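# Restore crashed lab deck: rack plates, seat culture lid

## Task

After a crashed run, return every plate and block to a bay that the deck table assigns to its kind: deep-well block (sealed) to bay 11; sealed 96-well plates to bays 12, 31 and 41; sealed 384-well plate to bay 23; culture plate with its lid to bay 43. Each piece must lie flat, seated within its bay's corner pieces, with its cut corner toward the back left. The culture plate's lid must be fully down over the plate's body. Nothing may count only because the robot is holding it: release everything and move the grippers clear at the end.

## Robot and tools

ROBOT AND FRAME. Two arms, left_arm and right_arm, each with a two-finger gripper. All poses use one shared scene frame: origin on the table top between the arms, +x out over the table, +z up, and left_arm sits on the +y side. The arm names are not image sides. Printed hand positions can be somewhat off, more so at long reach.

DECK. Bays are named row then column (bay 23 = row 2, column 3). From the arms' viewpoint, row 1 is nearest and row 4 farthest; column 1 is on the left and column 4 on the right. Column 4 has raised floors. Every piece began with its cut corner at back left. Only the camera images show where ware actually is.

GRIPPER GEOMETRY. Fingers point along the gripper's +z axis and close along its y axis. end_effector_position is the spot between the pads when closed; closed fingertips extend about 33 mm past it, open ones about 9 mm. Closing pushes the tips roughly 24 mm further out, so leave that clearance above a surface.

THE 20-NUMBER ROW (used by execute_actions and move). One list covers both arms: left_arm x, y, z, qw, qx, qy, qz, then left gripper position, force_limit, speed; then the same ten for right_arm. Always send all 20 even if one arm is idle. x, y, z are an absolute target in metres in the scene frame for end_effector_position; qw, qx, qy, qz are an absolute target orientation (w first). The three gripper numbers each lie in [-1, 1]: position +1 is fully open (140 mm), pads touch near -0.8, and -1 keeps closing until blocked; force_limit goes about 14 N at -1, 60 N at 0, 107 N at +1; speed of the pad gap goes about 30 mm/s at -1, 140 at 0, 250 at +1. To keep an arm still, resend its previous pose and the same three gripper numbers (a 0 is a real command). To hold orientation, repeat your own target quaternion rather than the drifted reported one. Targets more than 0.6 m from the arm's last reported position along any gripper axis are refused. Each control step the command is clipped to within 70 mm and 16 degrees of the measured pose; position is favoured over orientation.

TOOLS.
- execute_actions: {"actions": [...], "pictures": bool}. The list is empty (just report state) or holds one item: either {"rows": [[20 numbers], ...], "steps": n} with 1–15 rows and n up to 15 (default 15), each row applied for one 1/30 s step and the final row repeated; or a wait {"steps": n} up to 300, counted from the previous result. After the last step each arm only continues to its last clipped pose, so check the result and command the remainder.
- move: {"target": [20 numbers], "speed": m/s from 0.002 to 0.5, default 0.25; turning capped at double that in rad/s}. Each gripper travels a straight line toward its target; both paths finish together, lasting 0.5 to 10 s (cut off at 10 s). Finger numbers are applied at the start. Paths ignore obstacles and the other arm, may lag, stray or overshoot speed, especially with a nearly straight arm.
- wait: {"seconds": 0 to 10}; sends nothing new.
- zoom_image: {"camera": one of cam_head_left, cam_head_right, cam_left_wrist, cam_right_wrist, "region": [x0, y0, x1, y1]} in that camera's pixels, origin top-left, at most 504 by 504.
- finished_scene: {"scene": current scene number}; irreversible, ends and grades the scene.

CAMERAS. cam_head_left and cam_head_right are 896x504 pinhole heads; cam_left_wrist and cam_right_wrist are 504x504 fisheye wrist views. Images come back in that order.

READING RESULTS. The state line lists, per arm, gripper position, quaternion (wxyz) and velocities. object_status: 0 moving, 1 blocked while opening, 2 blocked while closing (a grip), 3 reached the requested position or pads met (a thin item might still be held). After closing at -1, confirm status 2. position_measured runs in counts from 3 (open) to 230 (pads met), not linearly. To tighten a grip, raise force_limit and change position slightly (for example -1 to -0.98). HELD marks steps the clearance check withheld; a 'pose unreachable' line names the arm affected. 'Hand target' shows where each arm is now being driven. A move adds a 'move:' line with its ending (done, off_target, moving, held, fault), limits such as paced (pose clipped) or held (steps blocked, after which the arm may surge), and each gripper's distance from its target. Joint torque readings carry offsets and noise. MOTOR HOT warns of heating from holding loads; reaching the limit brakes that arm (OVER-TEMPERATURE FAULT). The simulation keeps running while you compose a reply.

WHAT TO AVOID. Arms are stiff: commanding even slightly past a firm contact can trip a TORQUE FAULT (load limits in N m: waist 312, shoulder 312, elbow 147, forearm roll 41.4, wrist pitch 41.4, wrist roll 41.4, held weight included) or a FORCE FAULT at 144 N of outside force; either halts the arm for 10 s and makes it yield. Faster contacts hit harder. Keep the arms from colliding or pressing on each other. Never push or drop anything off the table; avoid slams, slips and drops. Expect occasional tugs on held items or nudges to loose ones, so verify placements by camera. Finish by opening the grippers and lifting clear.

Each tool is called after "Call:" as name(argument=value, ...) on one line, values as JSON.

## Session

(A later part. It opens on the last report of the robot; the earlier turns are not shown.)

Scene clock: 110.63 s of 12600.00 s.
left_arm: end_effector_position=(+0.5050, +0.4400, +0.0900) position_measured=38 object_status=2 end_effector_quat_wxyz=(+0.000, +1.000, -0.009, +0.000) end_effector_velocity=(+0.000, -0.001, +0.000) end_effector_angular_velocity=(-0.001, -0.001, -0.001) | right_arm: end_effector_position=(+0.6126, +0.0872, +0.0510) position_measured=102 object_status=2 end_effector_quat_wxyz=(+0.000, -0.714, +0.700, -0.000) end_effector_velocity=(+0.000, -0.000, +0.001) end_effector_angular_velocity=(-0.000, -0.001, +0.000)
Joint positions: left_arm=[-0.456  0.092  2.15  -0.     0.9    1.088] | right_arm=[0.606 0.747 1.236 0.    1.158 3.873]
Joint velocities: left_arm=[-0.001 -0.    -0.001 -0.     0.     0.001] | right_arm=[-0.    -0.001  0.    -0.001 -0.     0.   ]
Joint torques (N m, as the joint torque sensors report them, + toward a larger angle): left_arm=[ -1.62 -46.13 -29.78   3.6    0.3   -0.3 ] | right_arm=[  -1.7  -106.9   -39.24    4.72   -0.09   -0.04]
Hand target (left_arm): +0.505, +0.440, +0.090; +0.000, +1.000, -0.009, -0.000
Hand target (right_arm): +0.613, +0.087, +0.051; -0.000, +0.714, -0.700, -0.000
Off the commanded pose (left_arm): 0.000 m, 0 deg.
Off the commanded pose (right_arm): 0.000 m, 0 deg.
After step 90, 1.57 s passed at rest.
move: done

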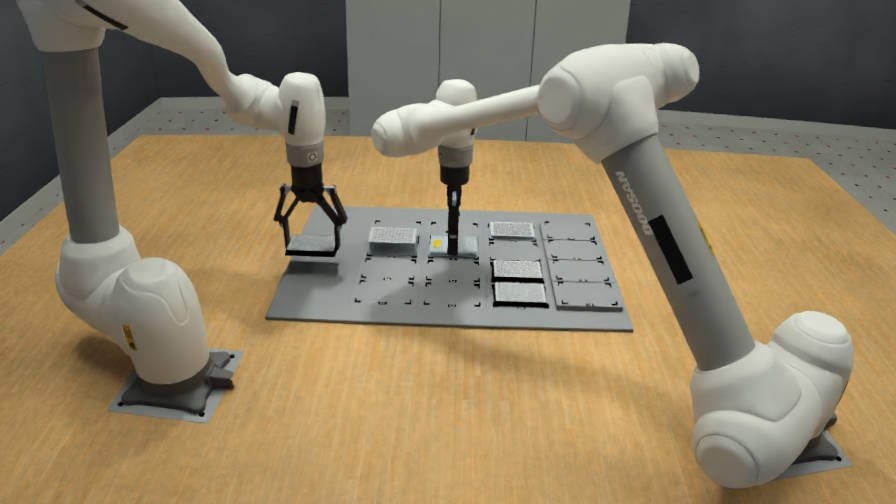

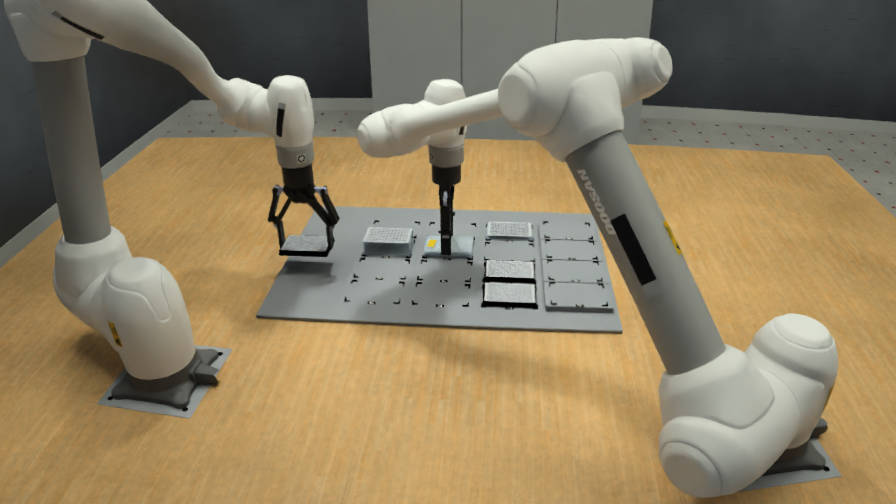

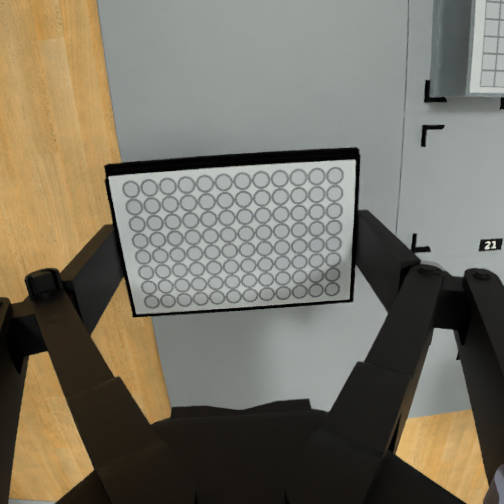

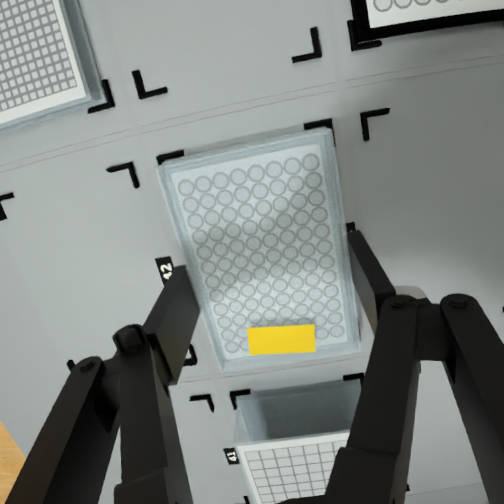

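Call:
move(target=[0.505,0.44,0.09,0,1,-0.0095,0,-1,-0.4,-0.6,0.6126,0.0872,0.0475,0,0.7135,-0.70,0,-1,-0.6,-0.9], speed=0.006)

Scene clock: 115.03 s of 12600.00 s.
left_arm: end_effector_position=(+0.5050, +0.4400, +0.0900) position_measured=38 object_status=2 end_effector_quat_wxyz=(+0.000, +1.000, -0.009, +0.000) end_effector_velocity=(-0.000, +0.000, +0.000) end_effector_angular_velocity=(-0.000, -0.000, +0.001) | right_arm: end_effector_position=(+0.6126, +0.0872, +0.0475) position_measured=102 object_status=2 end_effector_quat_wxyz=(+0.000, -0.714, +0.700, +0.000) end_effector_velocity=(-0.001, +0.001, -0.000) end_effector_angular_velocity=(-0.000, -0.001, +0.002)
Joint positions: left_arm=[-0.456  0.092  2.15  -0.     0.9    1.088] | right_arm=[0.606 0.749 1.239 0.    1.154 3.873]
Joint velocities: left_arm=[ 0. -0.  0. -0. -0. -0.] | right_arm=[ 0.002  0.    -0.    -0.001 -0.    -0.   ]
Joint torques (N m, as the joint torque sensors report them, + toward a larger angle): left_arm=[ -0.12 -46.55 -29.86   3.52   0.3   -0.22] | right_arm=[   2.27 -105.6   -36.72    4.32   -0.05   -0.12]
Hand target (left_arm): +0.505, +0.440, +0.090; +0.000, +1.000, -0.009, -0.000
Hand target (right_arm): +0.613, +0.087, +0.048; +0.000, +0.714, -0.700, -0.000
Off the commanded pose (left_arm): 0.000 m, 0 deg.
Off the commanded pose (right_arm): 0.000 m, 0 deg.
After step 90, 0.60 s passed at rest.
move: done

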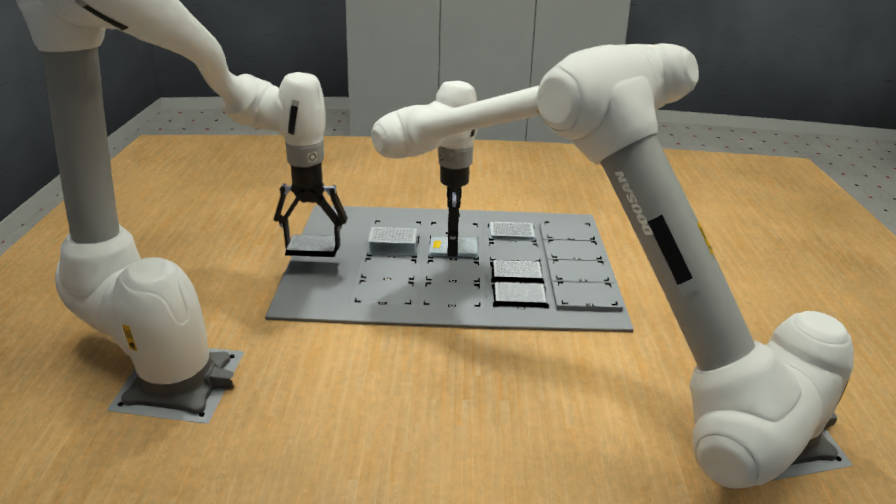

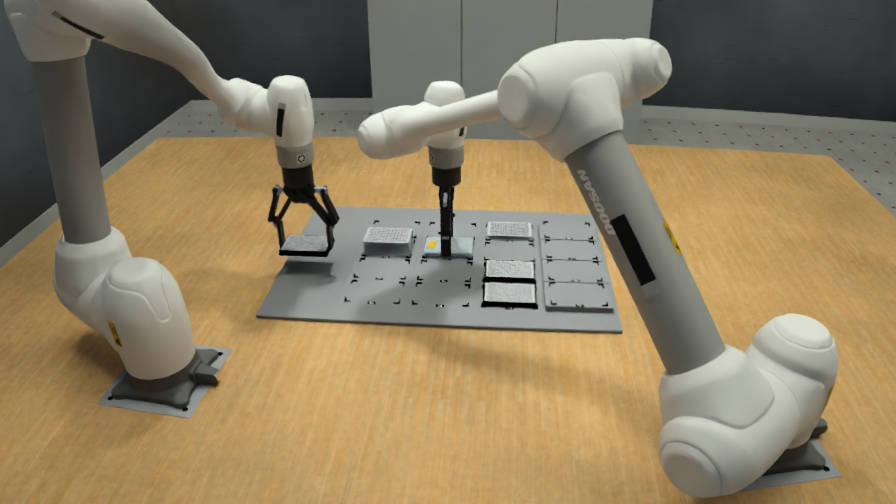

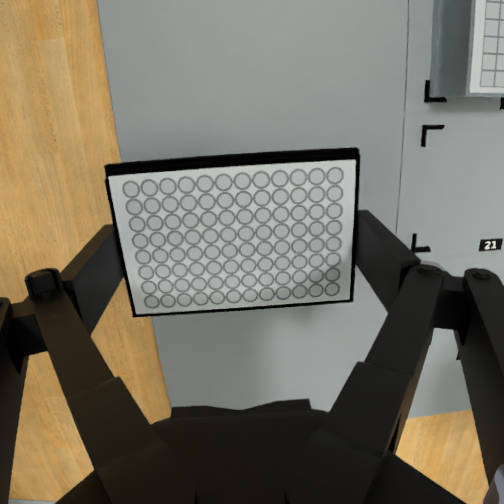

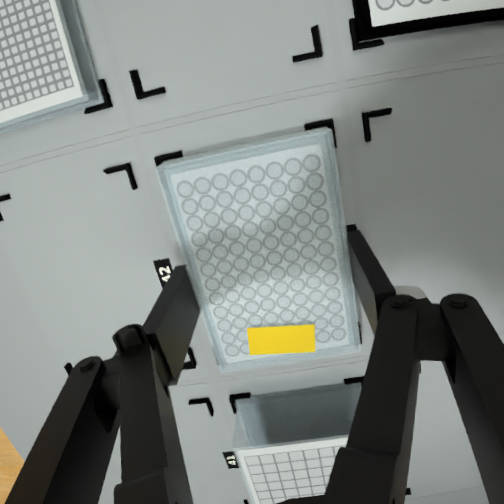

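Call:
move(target=[0.505,0.44,0.09,0,1,-0.0095,0,-1,-0.4,-0.6,0.6126,0.0874,0.0457,0,0.7135,-0.70,0,-1,-0.6,-0.9], speed=0.005)

Call:
move(target=[0.505,0.44,0.09,0,1,-0.0095,0,-1,-0.4,-0.6,0.6126,0.0874,0.0457,0,0.7135,-0.70,0,0.45,-0.6,-0.7])

Call:
move(target=[0.505,0.44,0.08,0,1,-0.0095,0,-1,-0.4,-0.6,0.6126,0.0874,0.085,0,0.7135,-0.70,0,0.45,-0.6,-0.7], speed=0.1)

Call:
move(target=[0.503,0.081,0.048,0,1,-0.0095,0,-1,-0.4,-0.6,0.55,-0.32,0.15,0,0.7135,-0.70,0,0.45,-0.6,-0.7], speed=0.3)

Scene clock: 124.10 s of 12600.00 s.
left_arm: end_effector_position=(+0.5050, +0.4400, +0.0900) position_measured=38 object_status=2 end_effector_quat_wxyz=(+0.000, +1.000, -0.009, +0.000) end_effector_velocity=(-0.001, +0.001, -0.000) end_effector_angular_velocity=(+0.001, +0.002, +0.000) | right_arm: end_effector_position=(+0.6126, +0.0874, +0.0458) position_measured=102 object_status=2 end_effector_quat_wxyz=(+0.000, -0.714, +0.700, -0.000) end_effector_velocity=(+0.001, +0.000, +0.001) end_effector_angular_velocity=(+0.001, -0.002, -0.000)
Joint positions: left_arm=[-0.456  0.092  2.15  -0.     0.9    1.088] | right_arm=[0.606 0.75  1.24  0.    1.151 3.873]
Joint velocities: left_arm=[ 0.001  0.     0.001 -0.     0.001  0.001] | right_arm=[-0.001  0.    -0.002 -0.    -0.     0.   ]
Joint torques (N m, as the joint torque sensors report them, + toward a larger angle): left_arm=[ -1.27 -46.46 -29.31   3.6    0.3   -0.36] | right_arm=[  3.57 -95.81 -33.86   5.02  -1.44  -0.74]
Hand target (left_arm): +0.505, +0.440, +0.090; +0.000, +1.000, -0.009, -0.000
Hand target (right_arm): +0.613, +0.087, +0.046; +0.000, +0.714, -0.700, -0.000
Off the commanded pose (left_arm): 0.000 m, 0 deg.
Off the commanded pose (right_arm): 0.000 m, 0 deg.
After step 90, 5.37 s passed at rest.
move: done

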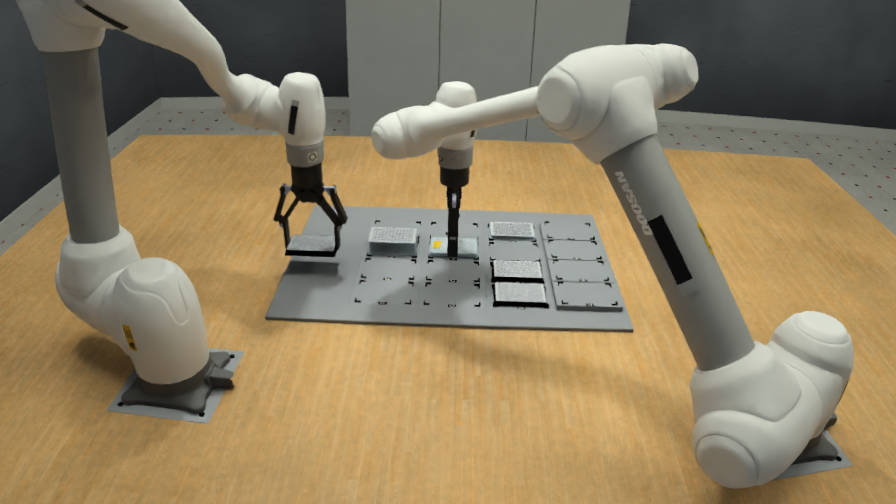

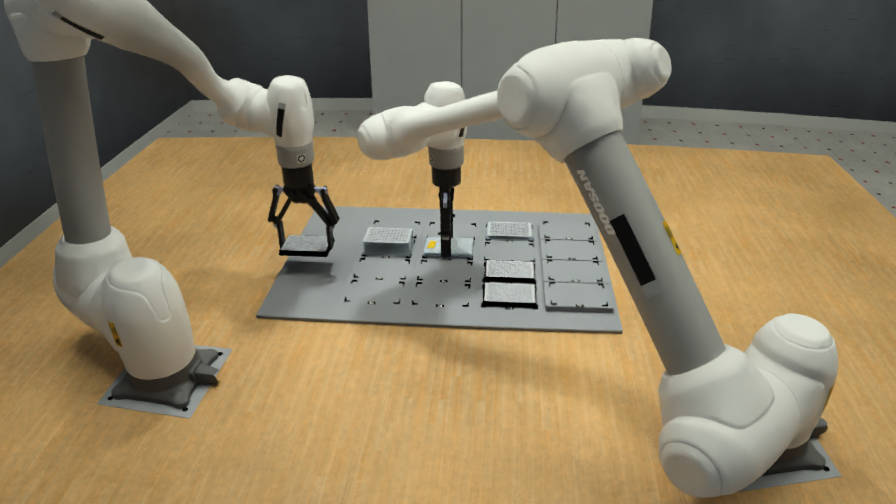

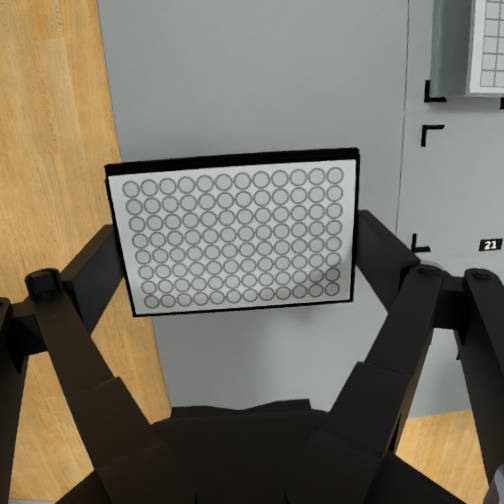

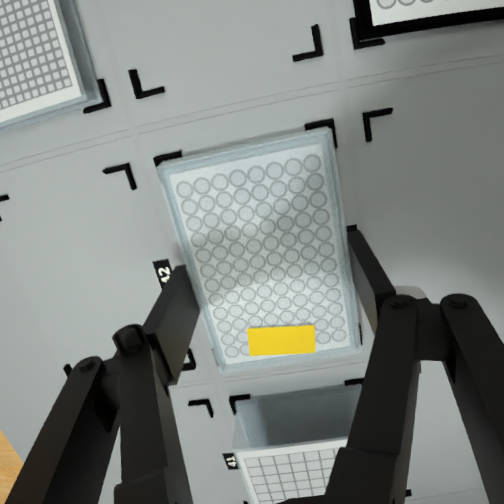

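Scene clock: 124.80 s of 12600.00 s.
left_arm: end_effector_position=(+0.5050, +0.4400, +0.0900) position_measured=38 object_status=2 end_effector_quat_wxyz=(+0.000, +1.000, -0.009, +0.000) end_effector_velocity=(-0.001, +0.000, -0.000) end_effector_angular_velocity=(+0.000, +0.002, +0.001) | right_arm: end_effector_position=(+0.6126, +0.0874, +0.0457) position_measured=72 object_status=3 end_effector_quat_wxyz=(+0.000, -0.714, +0.700, +0.000) end_effector_velocity=(-0.000, -0.000, +0.000) end_effector_angular_velocity=(+0.000, +0.000, -0.000)
Joint positions: left_arm=[-0.456  0.092  2.15  -0.     0.9    1.088] | right_arm=[0.606 0.751 1.24  0.    1.151 3.873]
Joint velocities: left_arm=[ 0.     0.     0.    -0.001  0.001 -0.   ] | right_arm=[ 0.    -0.     0.001  0.    -0.    -0.   ]
Joint torques (N m, as the joint torque sensors report them, + toward a larger angle): left_arm=[ -1.76 -46.59 -29.53   3.55   0.41  -0.34] | right_arm=[   2.47 -106.95  -38.73    4.59   -0.5    -0.44]
Hand target (left_arm): +0.505, +0.440, +0.090; +0.000, +1.000, -0.009, -0.000
Hand target (right_arm): +0.613, +0.087, +0.046; -0.000, +0.714, -0.700, +0.000
Off the commanded pose (left_arm): 0.000 m, 0 deg.
Off the commanded pose (right_arm): 0.000 m, 0 deg.
move: done

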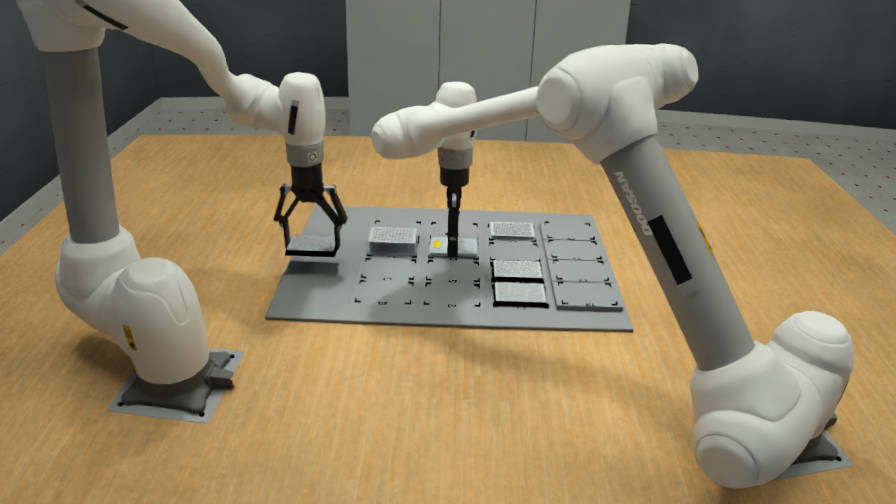

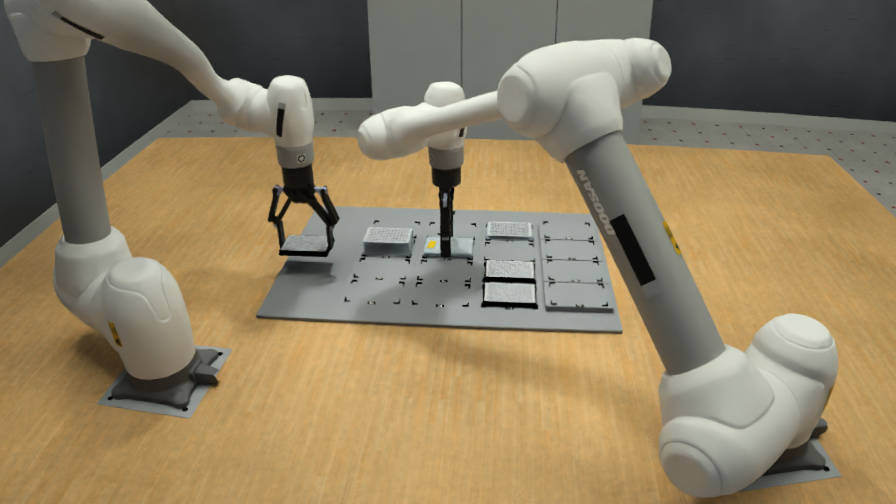

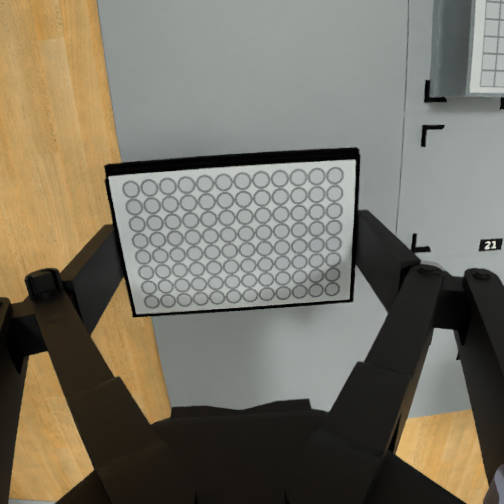

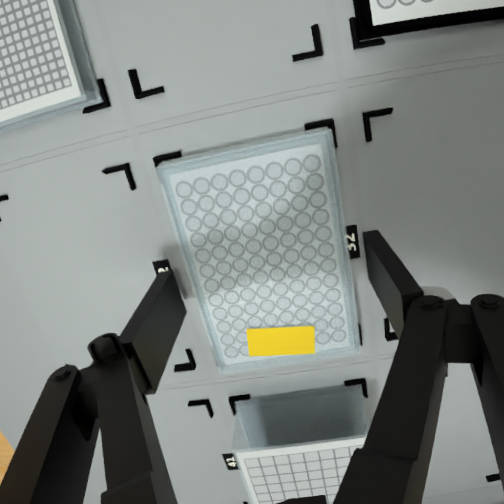

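Scene clock: 125.60 s of 12600.00 s.
left_arm: end_effector_position=(+0.5050, +0.4400, +0.0800) position_measured=38 object_status=2 end_effector_quat_wxyz=(+0.000, +1.000, -0.010, -0.000) end_effector_velocity=(+0.000, +0.000, -0.000) end_effector_angular_velocity=(+0.000, -0.001, +0.001) | right_arm: end_effector_position=(+0.6126, +0.0875, +0.0849) position_measured=72 object_status=3 end_effector_quat_wxyz=(-0.000, -0.714, +0.700, +0.000) end_effector_velocity=(-0.000, +0.000, +0.002) end_effector_angular_velocity=(+0.001, -0.001, -0.000)
Joint positions: left_arm=[-0.456  0.104  2.159 -0.     0.879  1.088] | right_arm=[0.606 0.725 1.21  0.    1.207 3.873]
Joint velocities: left_arm=[ 0.001  0.     0.     0.001 -0.001 -0.   ] | right_arm=[ 0.    -0.002 -0.001  0.     0.002 -0.   ]
Joint torques (N m, as the joint torque sensors report them, + toward a larger angle): left_arm=[ -0.82 -47.57 -28.93   3.5    0.23  -0.27] | right_arm=[   6.7  -107.09  -40.56    4.28   -0.2    -0.5 ]
Hand target (left_arm): +0.505, +0.440, +0.080; +0.000, +1.000, -0.010, -0.000
Hand target (right_arm): +0.613, +0.087, +0.085; +0.000, +0.714, -0.700, +0.000
Off the commanded pose (left_arm): 0.000 m, 0 deg.
Off the commanded pose (right_arm): 0.000 m, 0 deg.
move: done

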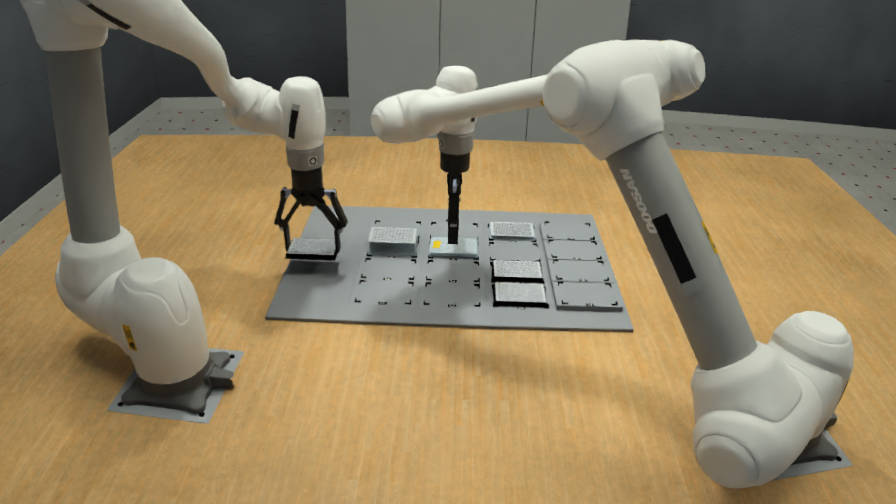

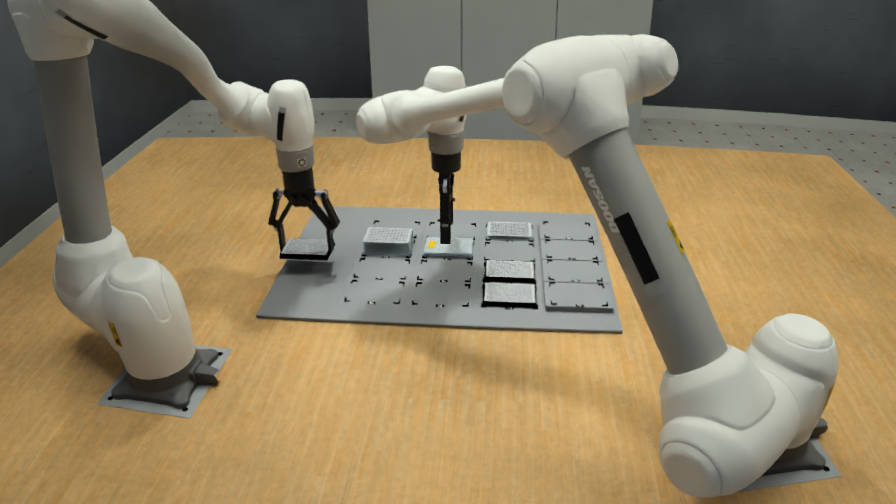

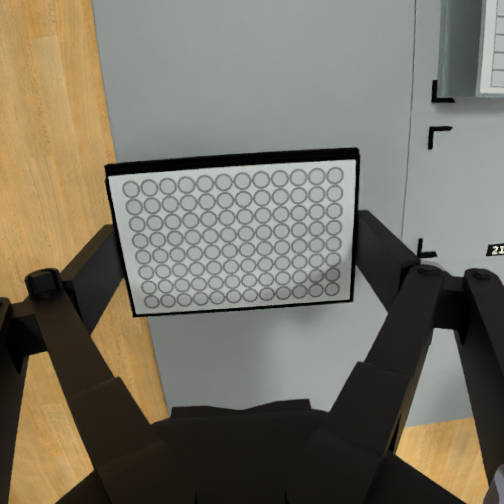

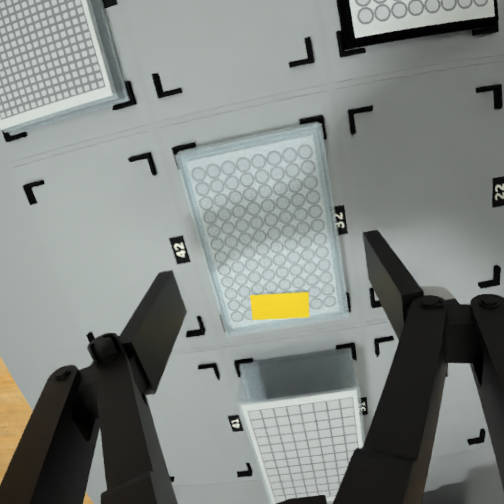

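Scene clock: 127.50 s of 12600.00 s.
left_arm: end_effector_position=(+0.5028, +0.0807, +0.0483) position_measured=38 object_status=2 end_effector_quat_wxyz=(+0.001, +1.000, -0.009, -0.000) end_effector_velocity=(-0.000, -0.000, -0.000) end_effector_angular_velocity=(+0.002, -0.000, -0.001) | right_arm: end_effector_position=(+0.5505, -0.3201, +0.1503) position_measured=72 object_status=3 end_effector_quat_wxyz=(-0.000, -0.714, +0.700, +0.000) end_effector_velocity=(+0.000, -0.001, +0.000) end_effector_angular_velocity=(+0.001, +0.000, -0.002)
Joint positions: left_arm=[-0.903  0.451  1.751 -0.001  0.939  0.641] | right_arm=[ 0.205  0.258  1.815 -0.     1.069  3.472]
Joint velocities: left_arm=[-0.001  0.001 -0.001  0.001  0.002 -0.001] | right_arm=[-0.003 -0.001  0.001  0.001  0.    -0.002]
Joint torques (N m, as the joint torque sensors report them, + toward a larger angle): left_arm=[ -1.47 -84.68 -30.72   3.68   0.41  -0.3 ] | right_arm=[  4.2  -61.87 -37.76   3.71  -0.04   0.2 ]
Hand target (left_arm): +0.503, +0.081, +0.048; +0.001, +1.000, -0.009, -0.000
Hand target (right_arm): +0.551, -0.320, +0.150; +0.000, +0.714, -0.700, -0.000
Off the commanded pose (left_arm): 0.001 m, 0 deg.
Off the commanded pose (right_arm): 0.001 m, 0 deg.
move: done

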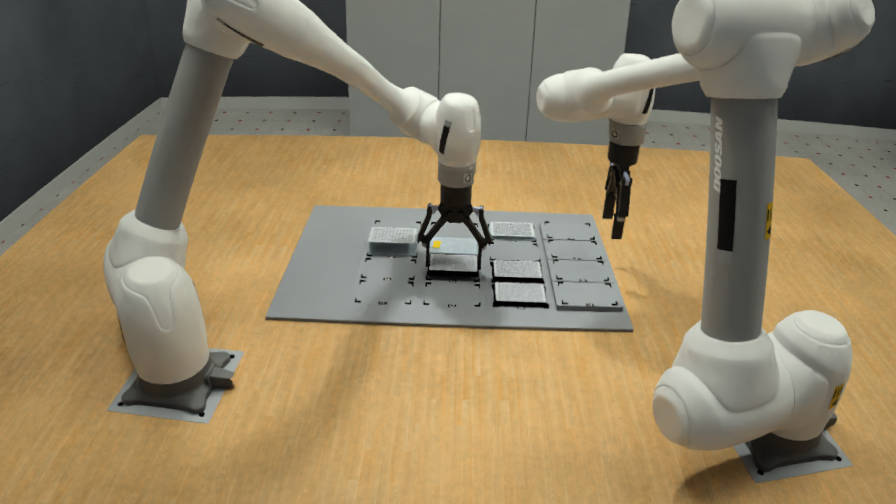

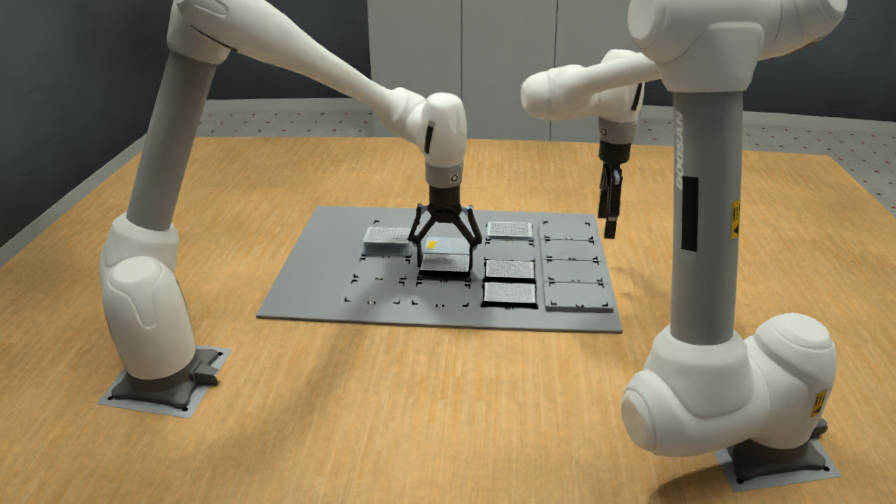

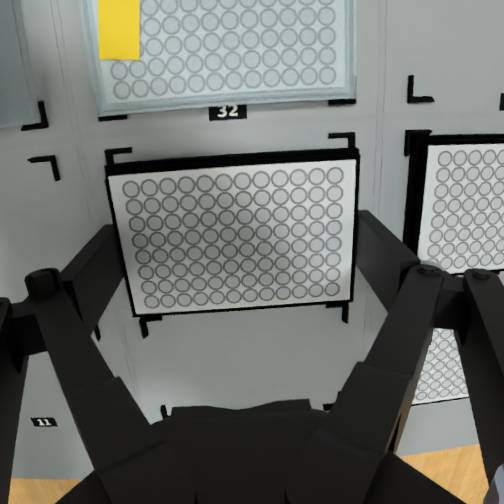

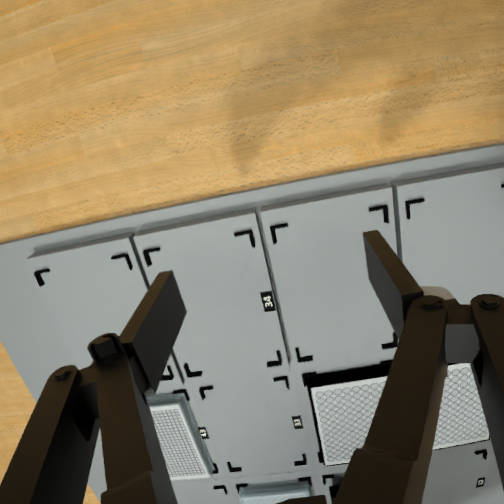

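Call:
move(target=[0.5055,0.082,0.041,0,1,-0.008,0,-1,-0.4,-0.6,0.55,-0.32,0.15,0,0.7135,-0.70,0,0.45,-0.6,-0.7], speed=0.02)

Call:
zoom_image(camera="cam_left_wrist", region=[85,90,385,340])

Scene clock: 131.90 s of 12600.00 s.
left_arm: end_effector_position=(+0.5055, +0.0820, +0.0411) position_measured=38 object_status=2 end_effector_quat_wxyz=(+0.000, +1.000, -0.008, -0.000) end_effector_velocity=(+0.000, -0.000, -0.000) end_effector_angular_velocity=(-0.002, -0.000, +0.000) | right_arm: end_effector_position=(+0.5500, -0.3200, +0.1500) position_measured=72 object_status=3 end_effector_quat_wxyz=(+0.000, -0.714, +0.700, +0.000) end_effector_velocity=(+0.000, +0.000, +0.001) end_effector_angular_velocity=(+0.000, -0.001, +0.000)
Joint positions: left_arm=[-0.9    0.459  1.753 -0.     0.929  0.641] | right_arm=[0.206 0.257 1.817 0.    1.068 3.473]
Joint velocities: left_arm=[ 0.001  0.     0.    -0.001 -0.002  0.001] | right_arm=[ 0.    -0.001 -0.    -0.     0.     0.   ]
Joint torques (N m, as the joint torque sensors report them, + toward a larger angle): left_arm=[ -0.16 -83.68 -30.27   3.54   0.5   -0.31] | right_arm=[  2.76 -60.42 -36.09   4.3   -0.52  -0.21]
Hand target (left_arm): +0.506, +0.082, +0.041; -0.000, +1.000, -0.008, -0.000
Hand target (right_arm): +0.550, -0.320, +0.150; -0.000, +0.714, -0.700, -0.000
Off the commanded pose (left_arm): 0.000 m, 0 deg.
Off the commanded pose (right_arm): 0.000 m, 0 deg.
After step 90, 0.70 s passed at rest.
move: done

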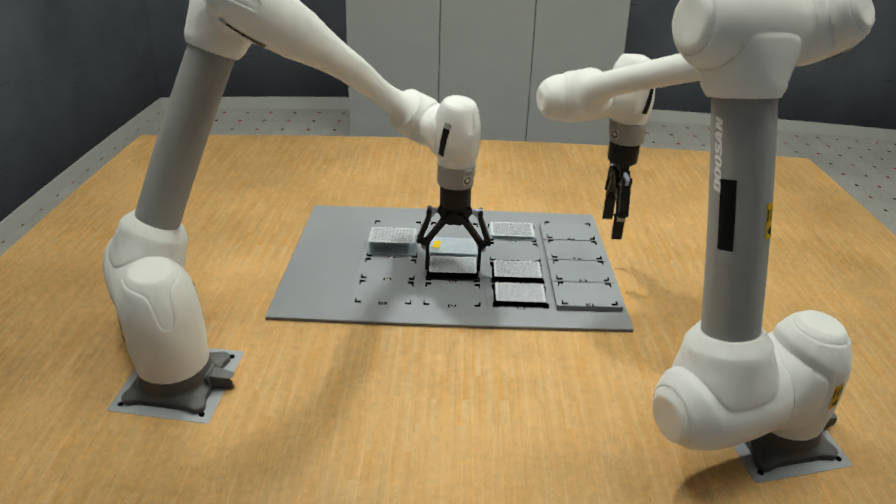

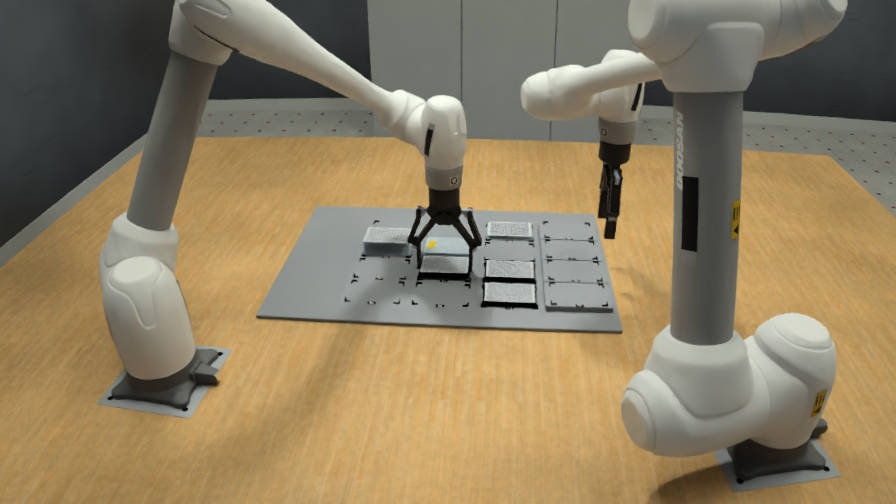

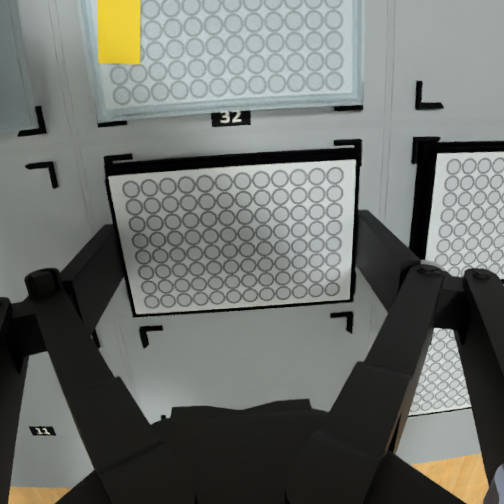

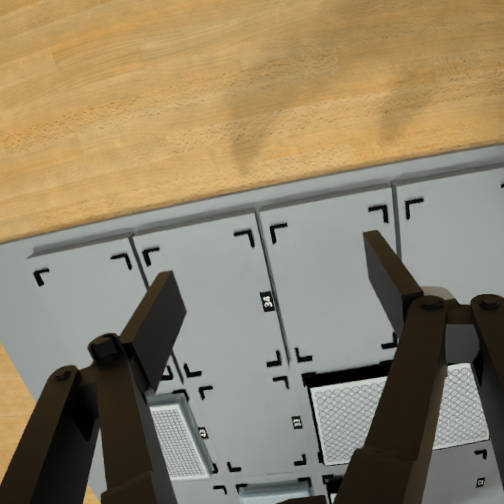

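Region (85, 90, 385, 340) of cam_left_wrist's 504x504 image, scaled by 1.680, with more detail than that image has.

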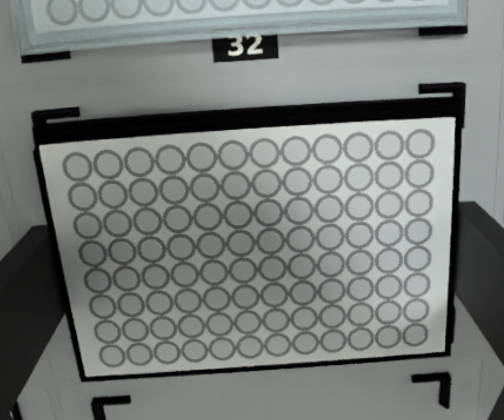

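Call:
move(target=[0.5062,0.0817,0.038,0,1,-0.005,0,-1,-0.4,-0.6,0.55,-0.32,0.15,0,0.7135,-0.70,0,0.45,-0.6,-0.7], speed=0.006)

Call:
zoom_image(camera="cam_left_wrist", region=[85,90,385,340])

Scene clock: 136.50 s of 12600.00 s.
left_arm: end_effector_position=(+0.5062, +0.0817, +0.0380) position_measured=38 object_status=2 end_effector_quat_wxyz=(+0.000, +1.000, -0.005, -0.000) end_effector_velocity=(-0.000, +0.000, -0.001) end_effector_angular_velocity=(+0.000, -0.000, +0.001) | right_arm: end_effector_position=(+0.5500, -0.3200, +0.1500) position_measured=72 object_status=3 end_effector_quat_wxyz=(+0.000, -0.714, +0.700, +0.000) end_effector_velocity=(-0.000, -0.000, -0.001) end_effector_angular_velocity=(-0.001, +0.002, -0.000)
Joint positions: left_arm=[-0.899  0.463  1.754 -0.     0.925  0.636] | right_arm=[0.206 0.257 1.817 0.    1.068 3.473]
Joint velocities: left_arm=[-0.     0.     0.001  0.    -0.001 -0.002] | right_arm=[-0.     0.001  0.001 -0.     0.    -0.   ]
Joint torques (N m, as the joint torque sensors report them, + toward a larger angle): left_arm=[ -0.82 -85.77 -29.92   3.62   0.36  -0.41] | right_arm=[  3.95 -64.55 -37.47   3.87   0.02  -0.68]
Hand target (left_arm): +0.506, +0.082, +0.038; +0.000, +1.000, -0.005, -0.000
Hand target (right_arm): +0.550, -0.320, +0.150; -0.000, +0.714, -0.700, -0.000
Off the commanded pose (left_arm): 0.000 m, 0 deg.
Off the commanded pose (right_arm): 0.000 m, 0 deg.
After step 90, 0.87 s passed at rest.
move: done

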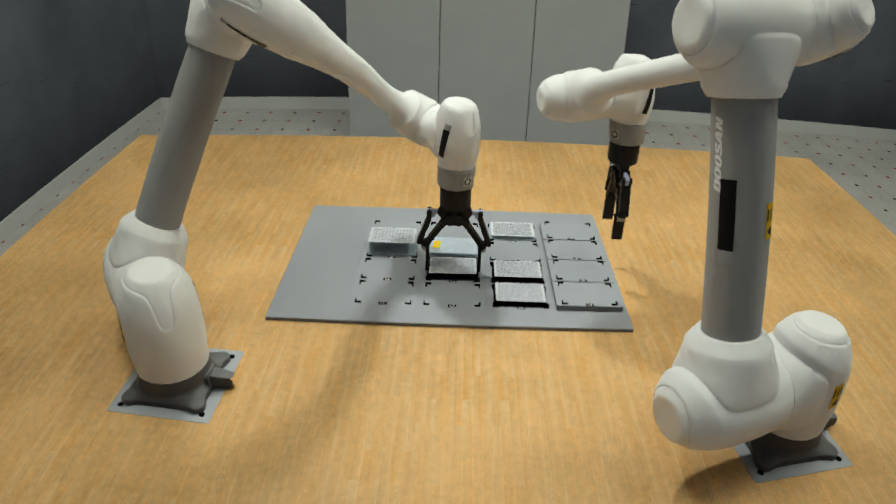

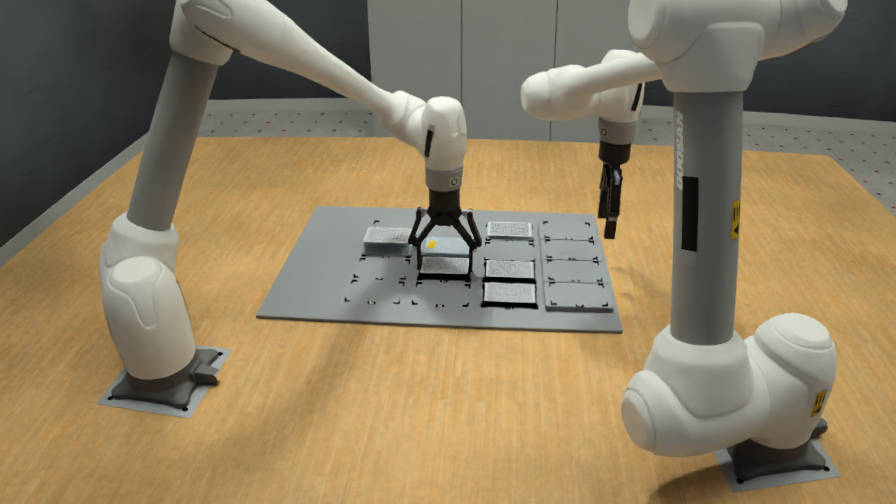

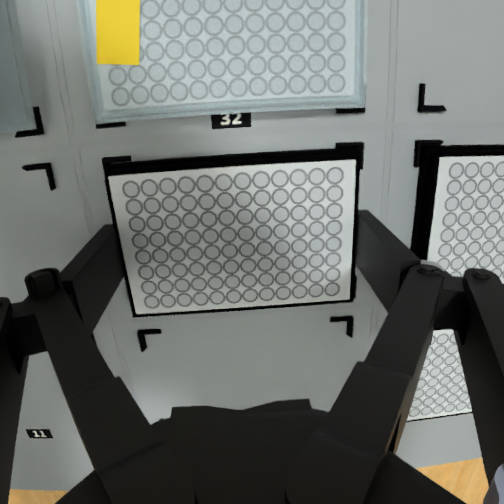

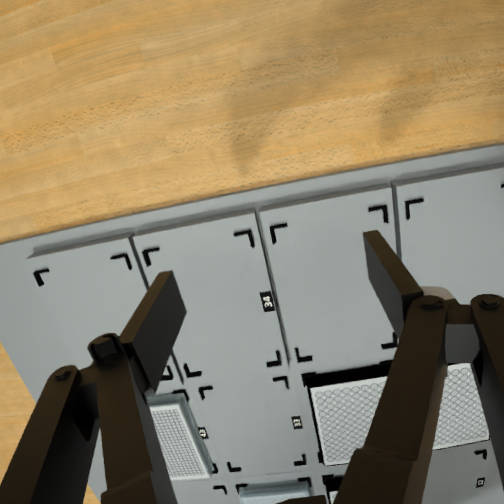

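Region (85, 90, 385, 340) of cam_left_wrist's 504x504 image, scaled by 1.680, with more detail than that image has.

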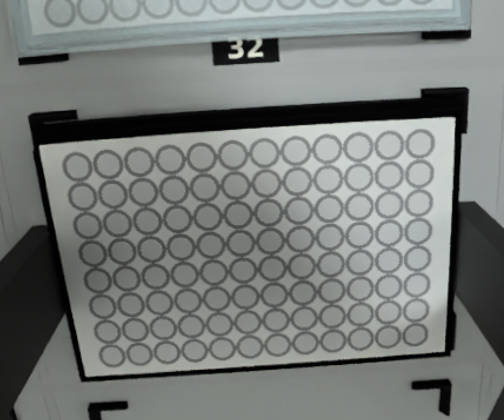

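Call:
move(target=[0.5061,0.0817,0.036,0,1,-0.005,0,-1,-0.4,-0.6,0.55,-0.32,0.15,0,0.7135,-0.70,0,0.45,-0.6,-0.7], speed=0.005)

Scene clock: 140.40 s of 12600.00 s.
left_arm: end_effector_position=(+0.5062, +0.0817, +0.0360) position_measured=38 object_status=2 end_effector_quat_wxyz=(+0.000, +1.000, -0.005, +0.000) end_effector_velocity=(-0.000, +0.000, -0.000) end_effector_angular_velocity=(+0.000, +0.001, -0.000) | right_arm: end_effector_position=(+0.5500, -0.3200, +0.1500) position_measured=72 object_status=3 end_effector_quat_wxyz=(+0.000, -0.714, +0.700, -0.000) end_effector_velocity=(-0.000, -0.000, +0.000) end_effector_angular_velocity=(-0.000, +0.000, +0.000)
Joint positions: left_arm=[-0.899  0.465  1.755 -0.     0.921  0.636] | right_arm=[ 0.206  0.257  1.817 -0.     1.068  3.473]
Joint velocities: left_arm=[-0.    -0.     0.    -0.001  0.001  0.   ] | right_arm=[ 0.    -0.001  0.001 -0.     0.    -0.   ]
Joint torques (N m, as the joint torque sensors report them, + toward a larger angle): left_arm=[ -1.2  -83.97 -29.26   3.75   0.46  -0.45] | right_arm=[  0.8  -62.36 -39.31   3.92  -0.58  -0.78]
Hand target (left_arm): +0.506, +0.082, +0.036; +0.000, +1.000, -0.005, -0.000
Hand target (right_arm): +0.550, -0.320, +0.150; -0.000, +0.714, -0.700, +0.000
Off the commanded pose (left_arm): 0.000 m, 0 deg.
Off the commanded pose (right_arm): 0.000 m, 0 deg.
After step 90, 0.20 s passed at rest.
move: done

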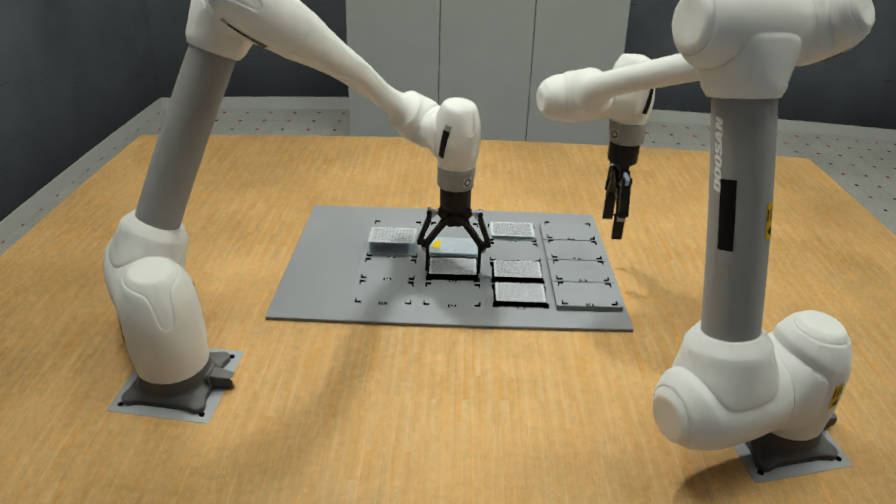

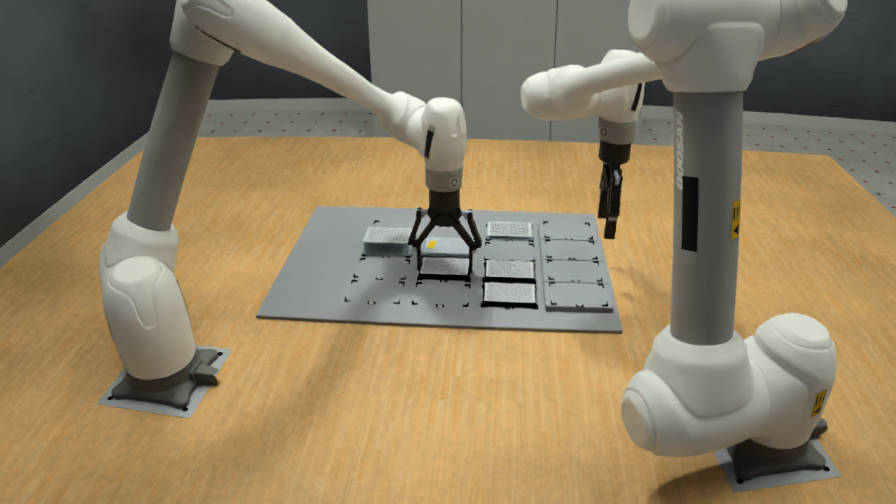

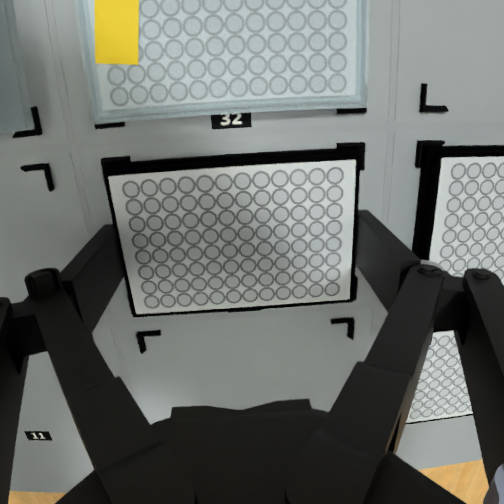

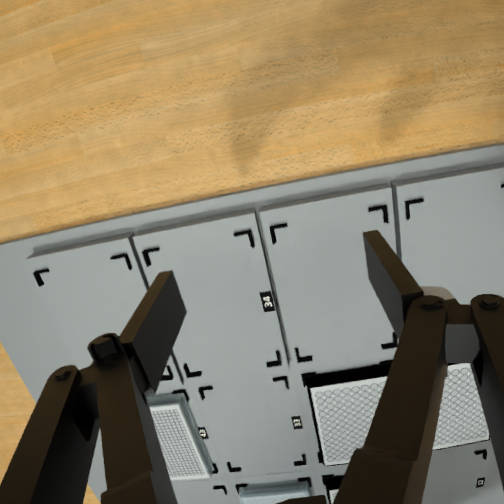

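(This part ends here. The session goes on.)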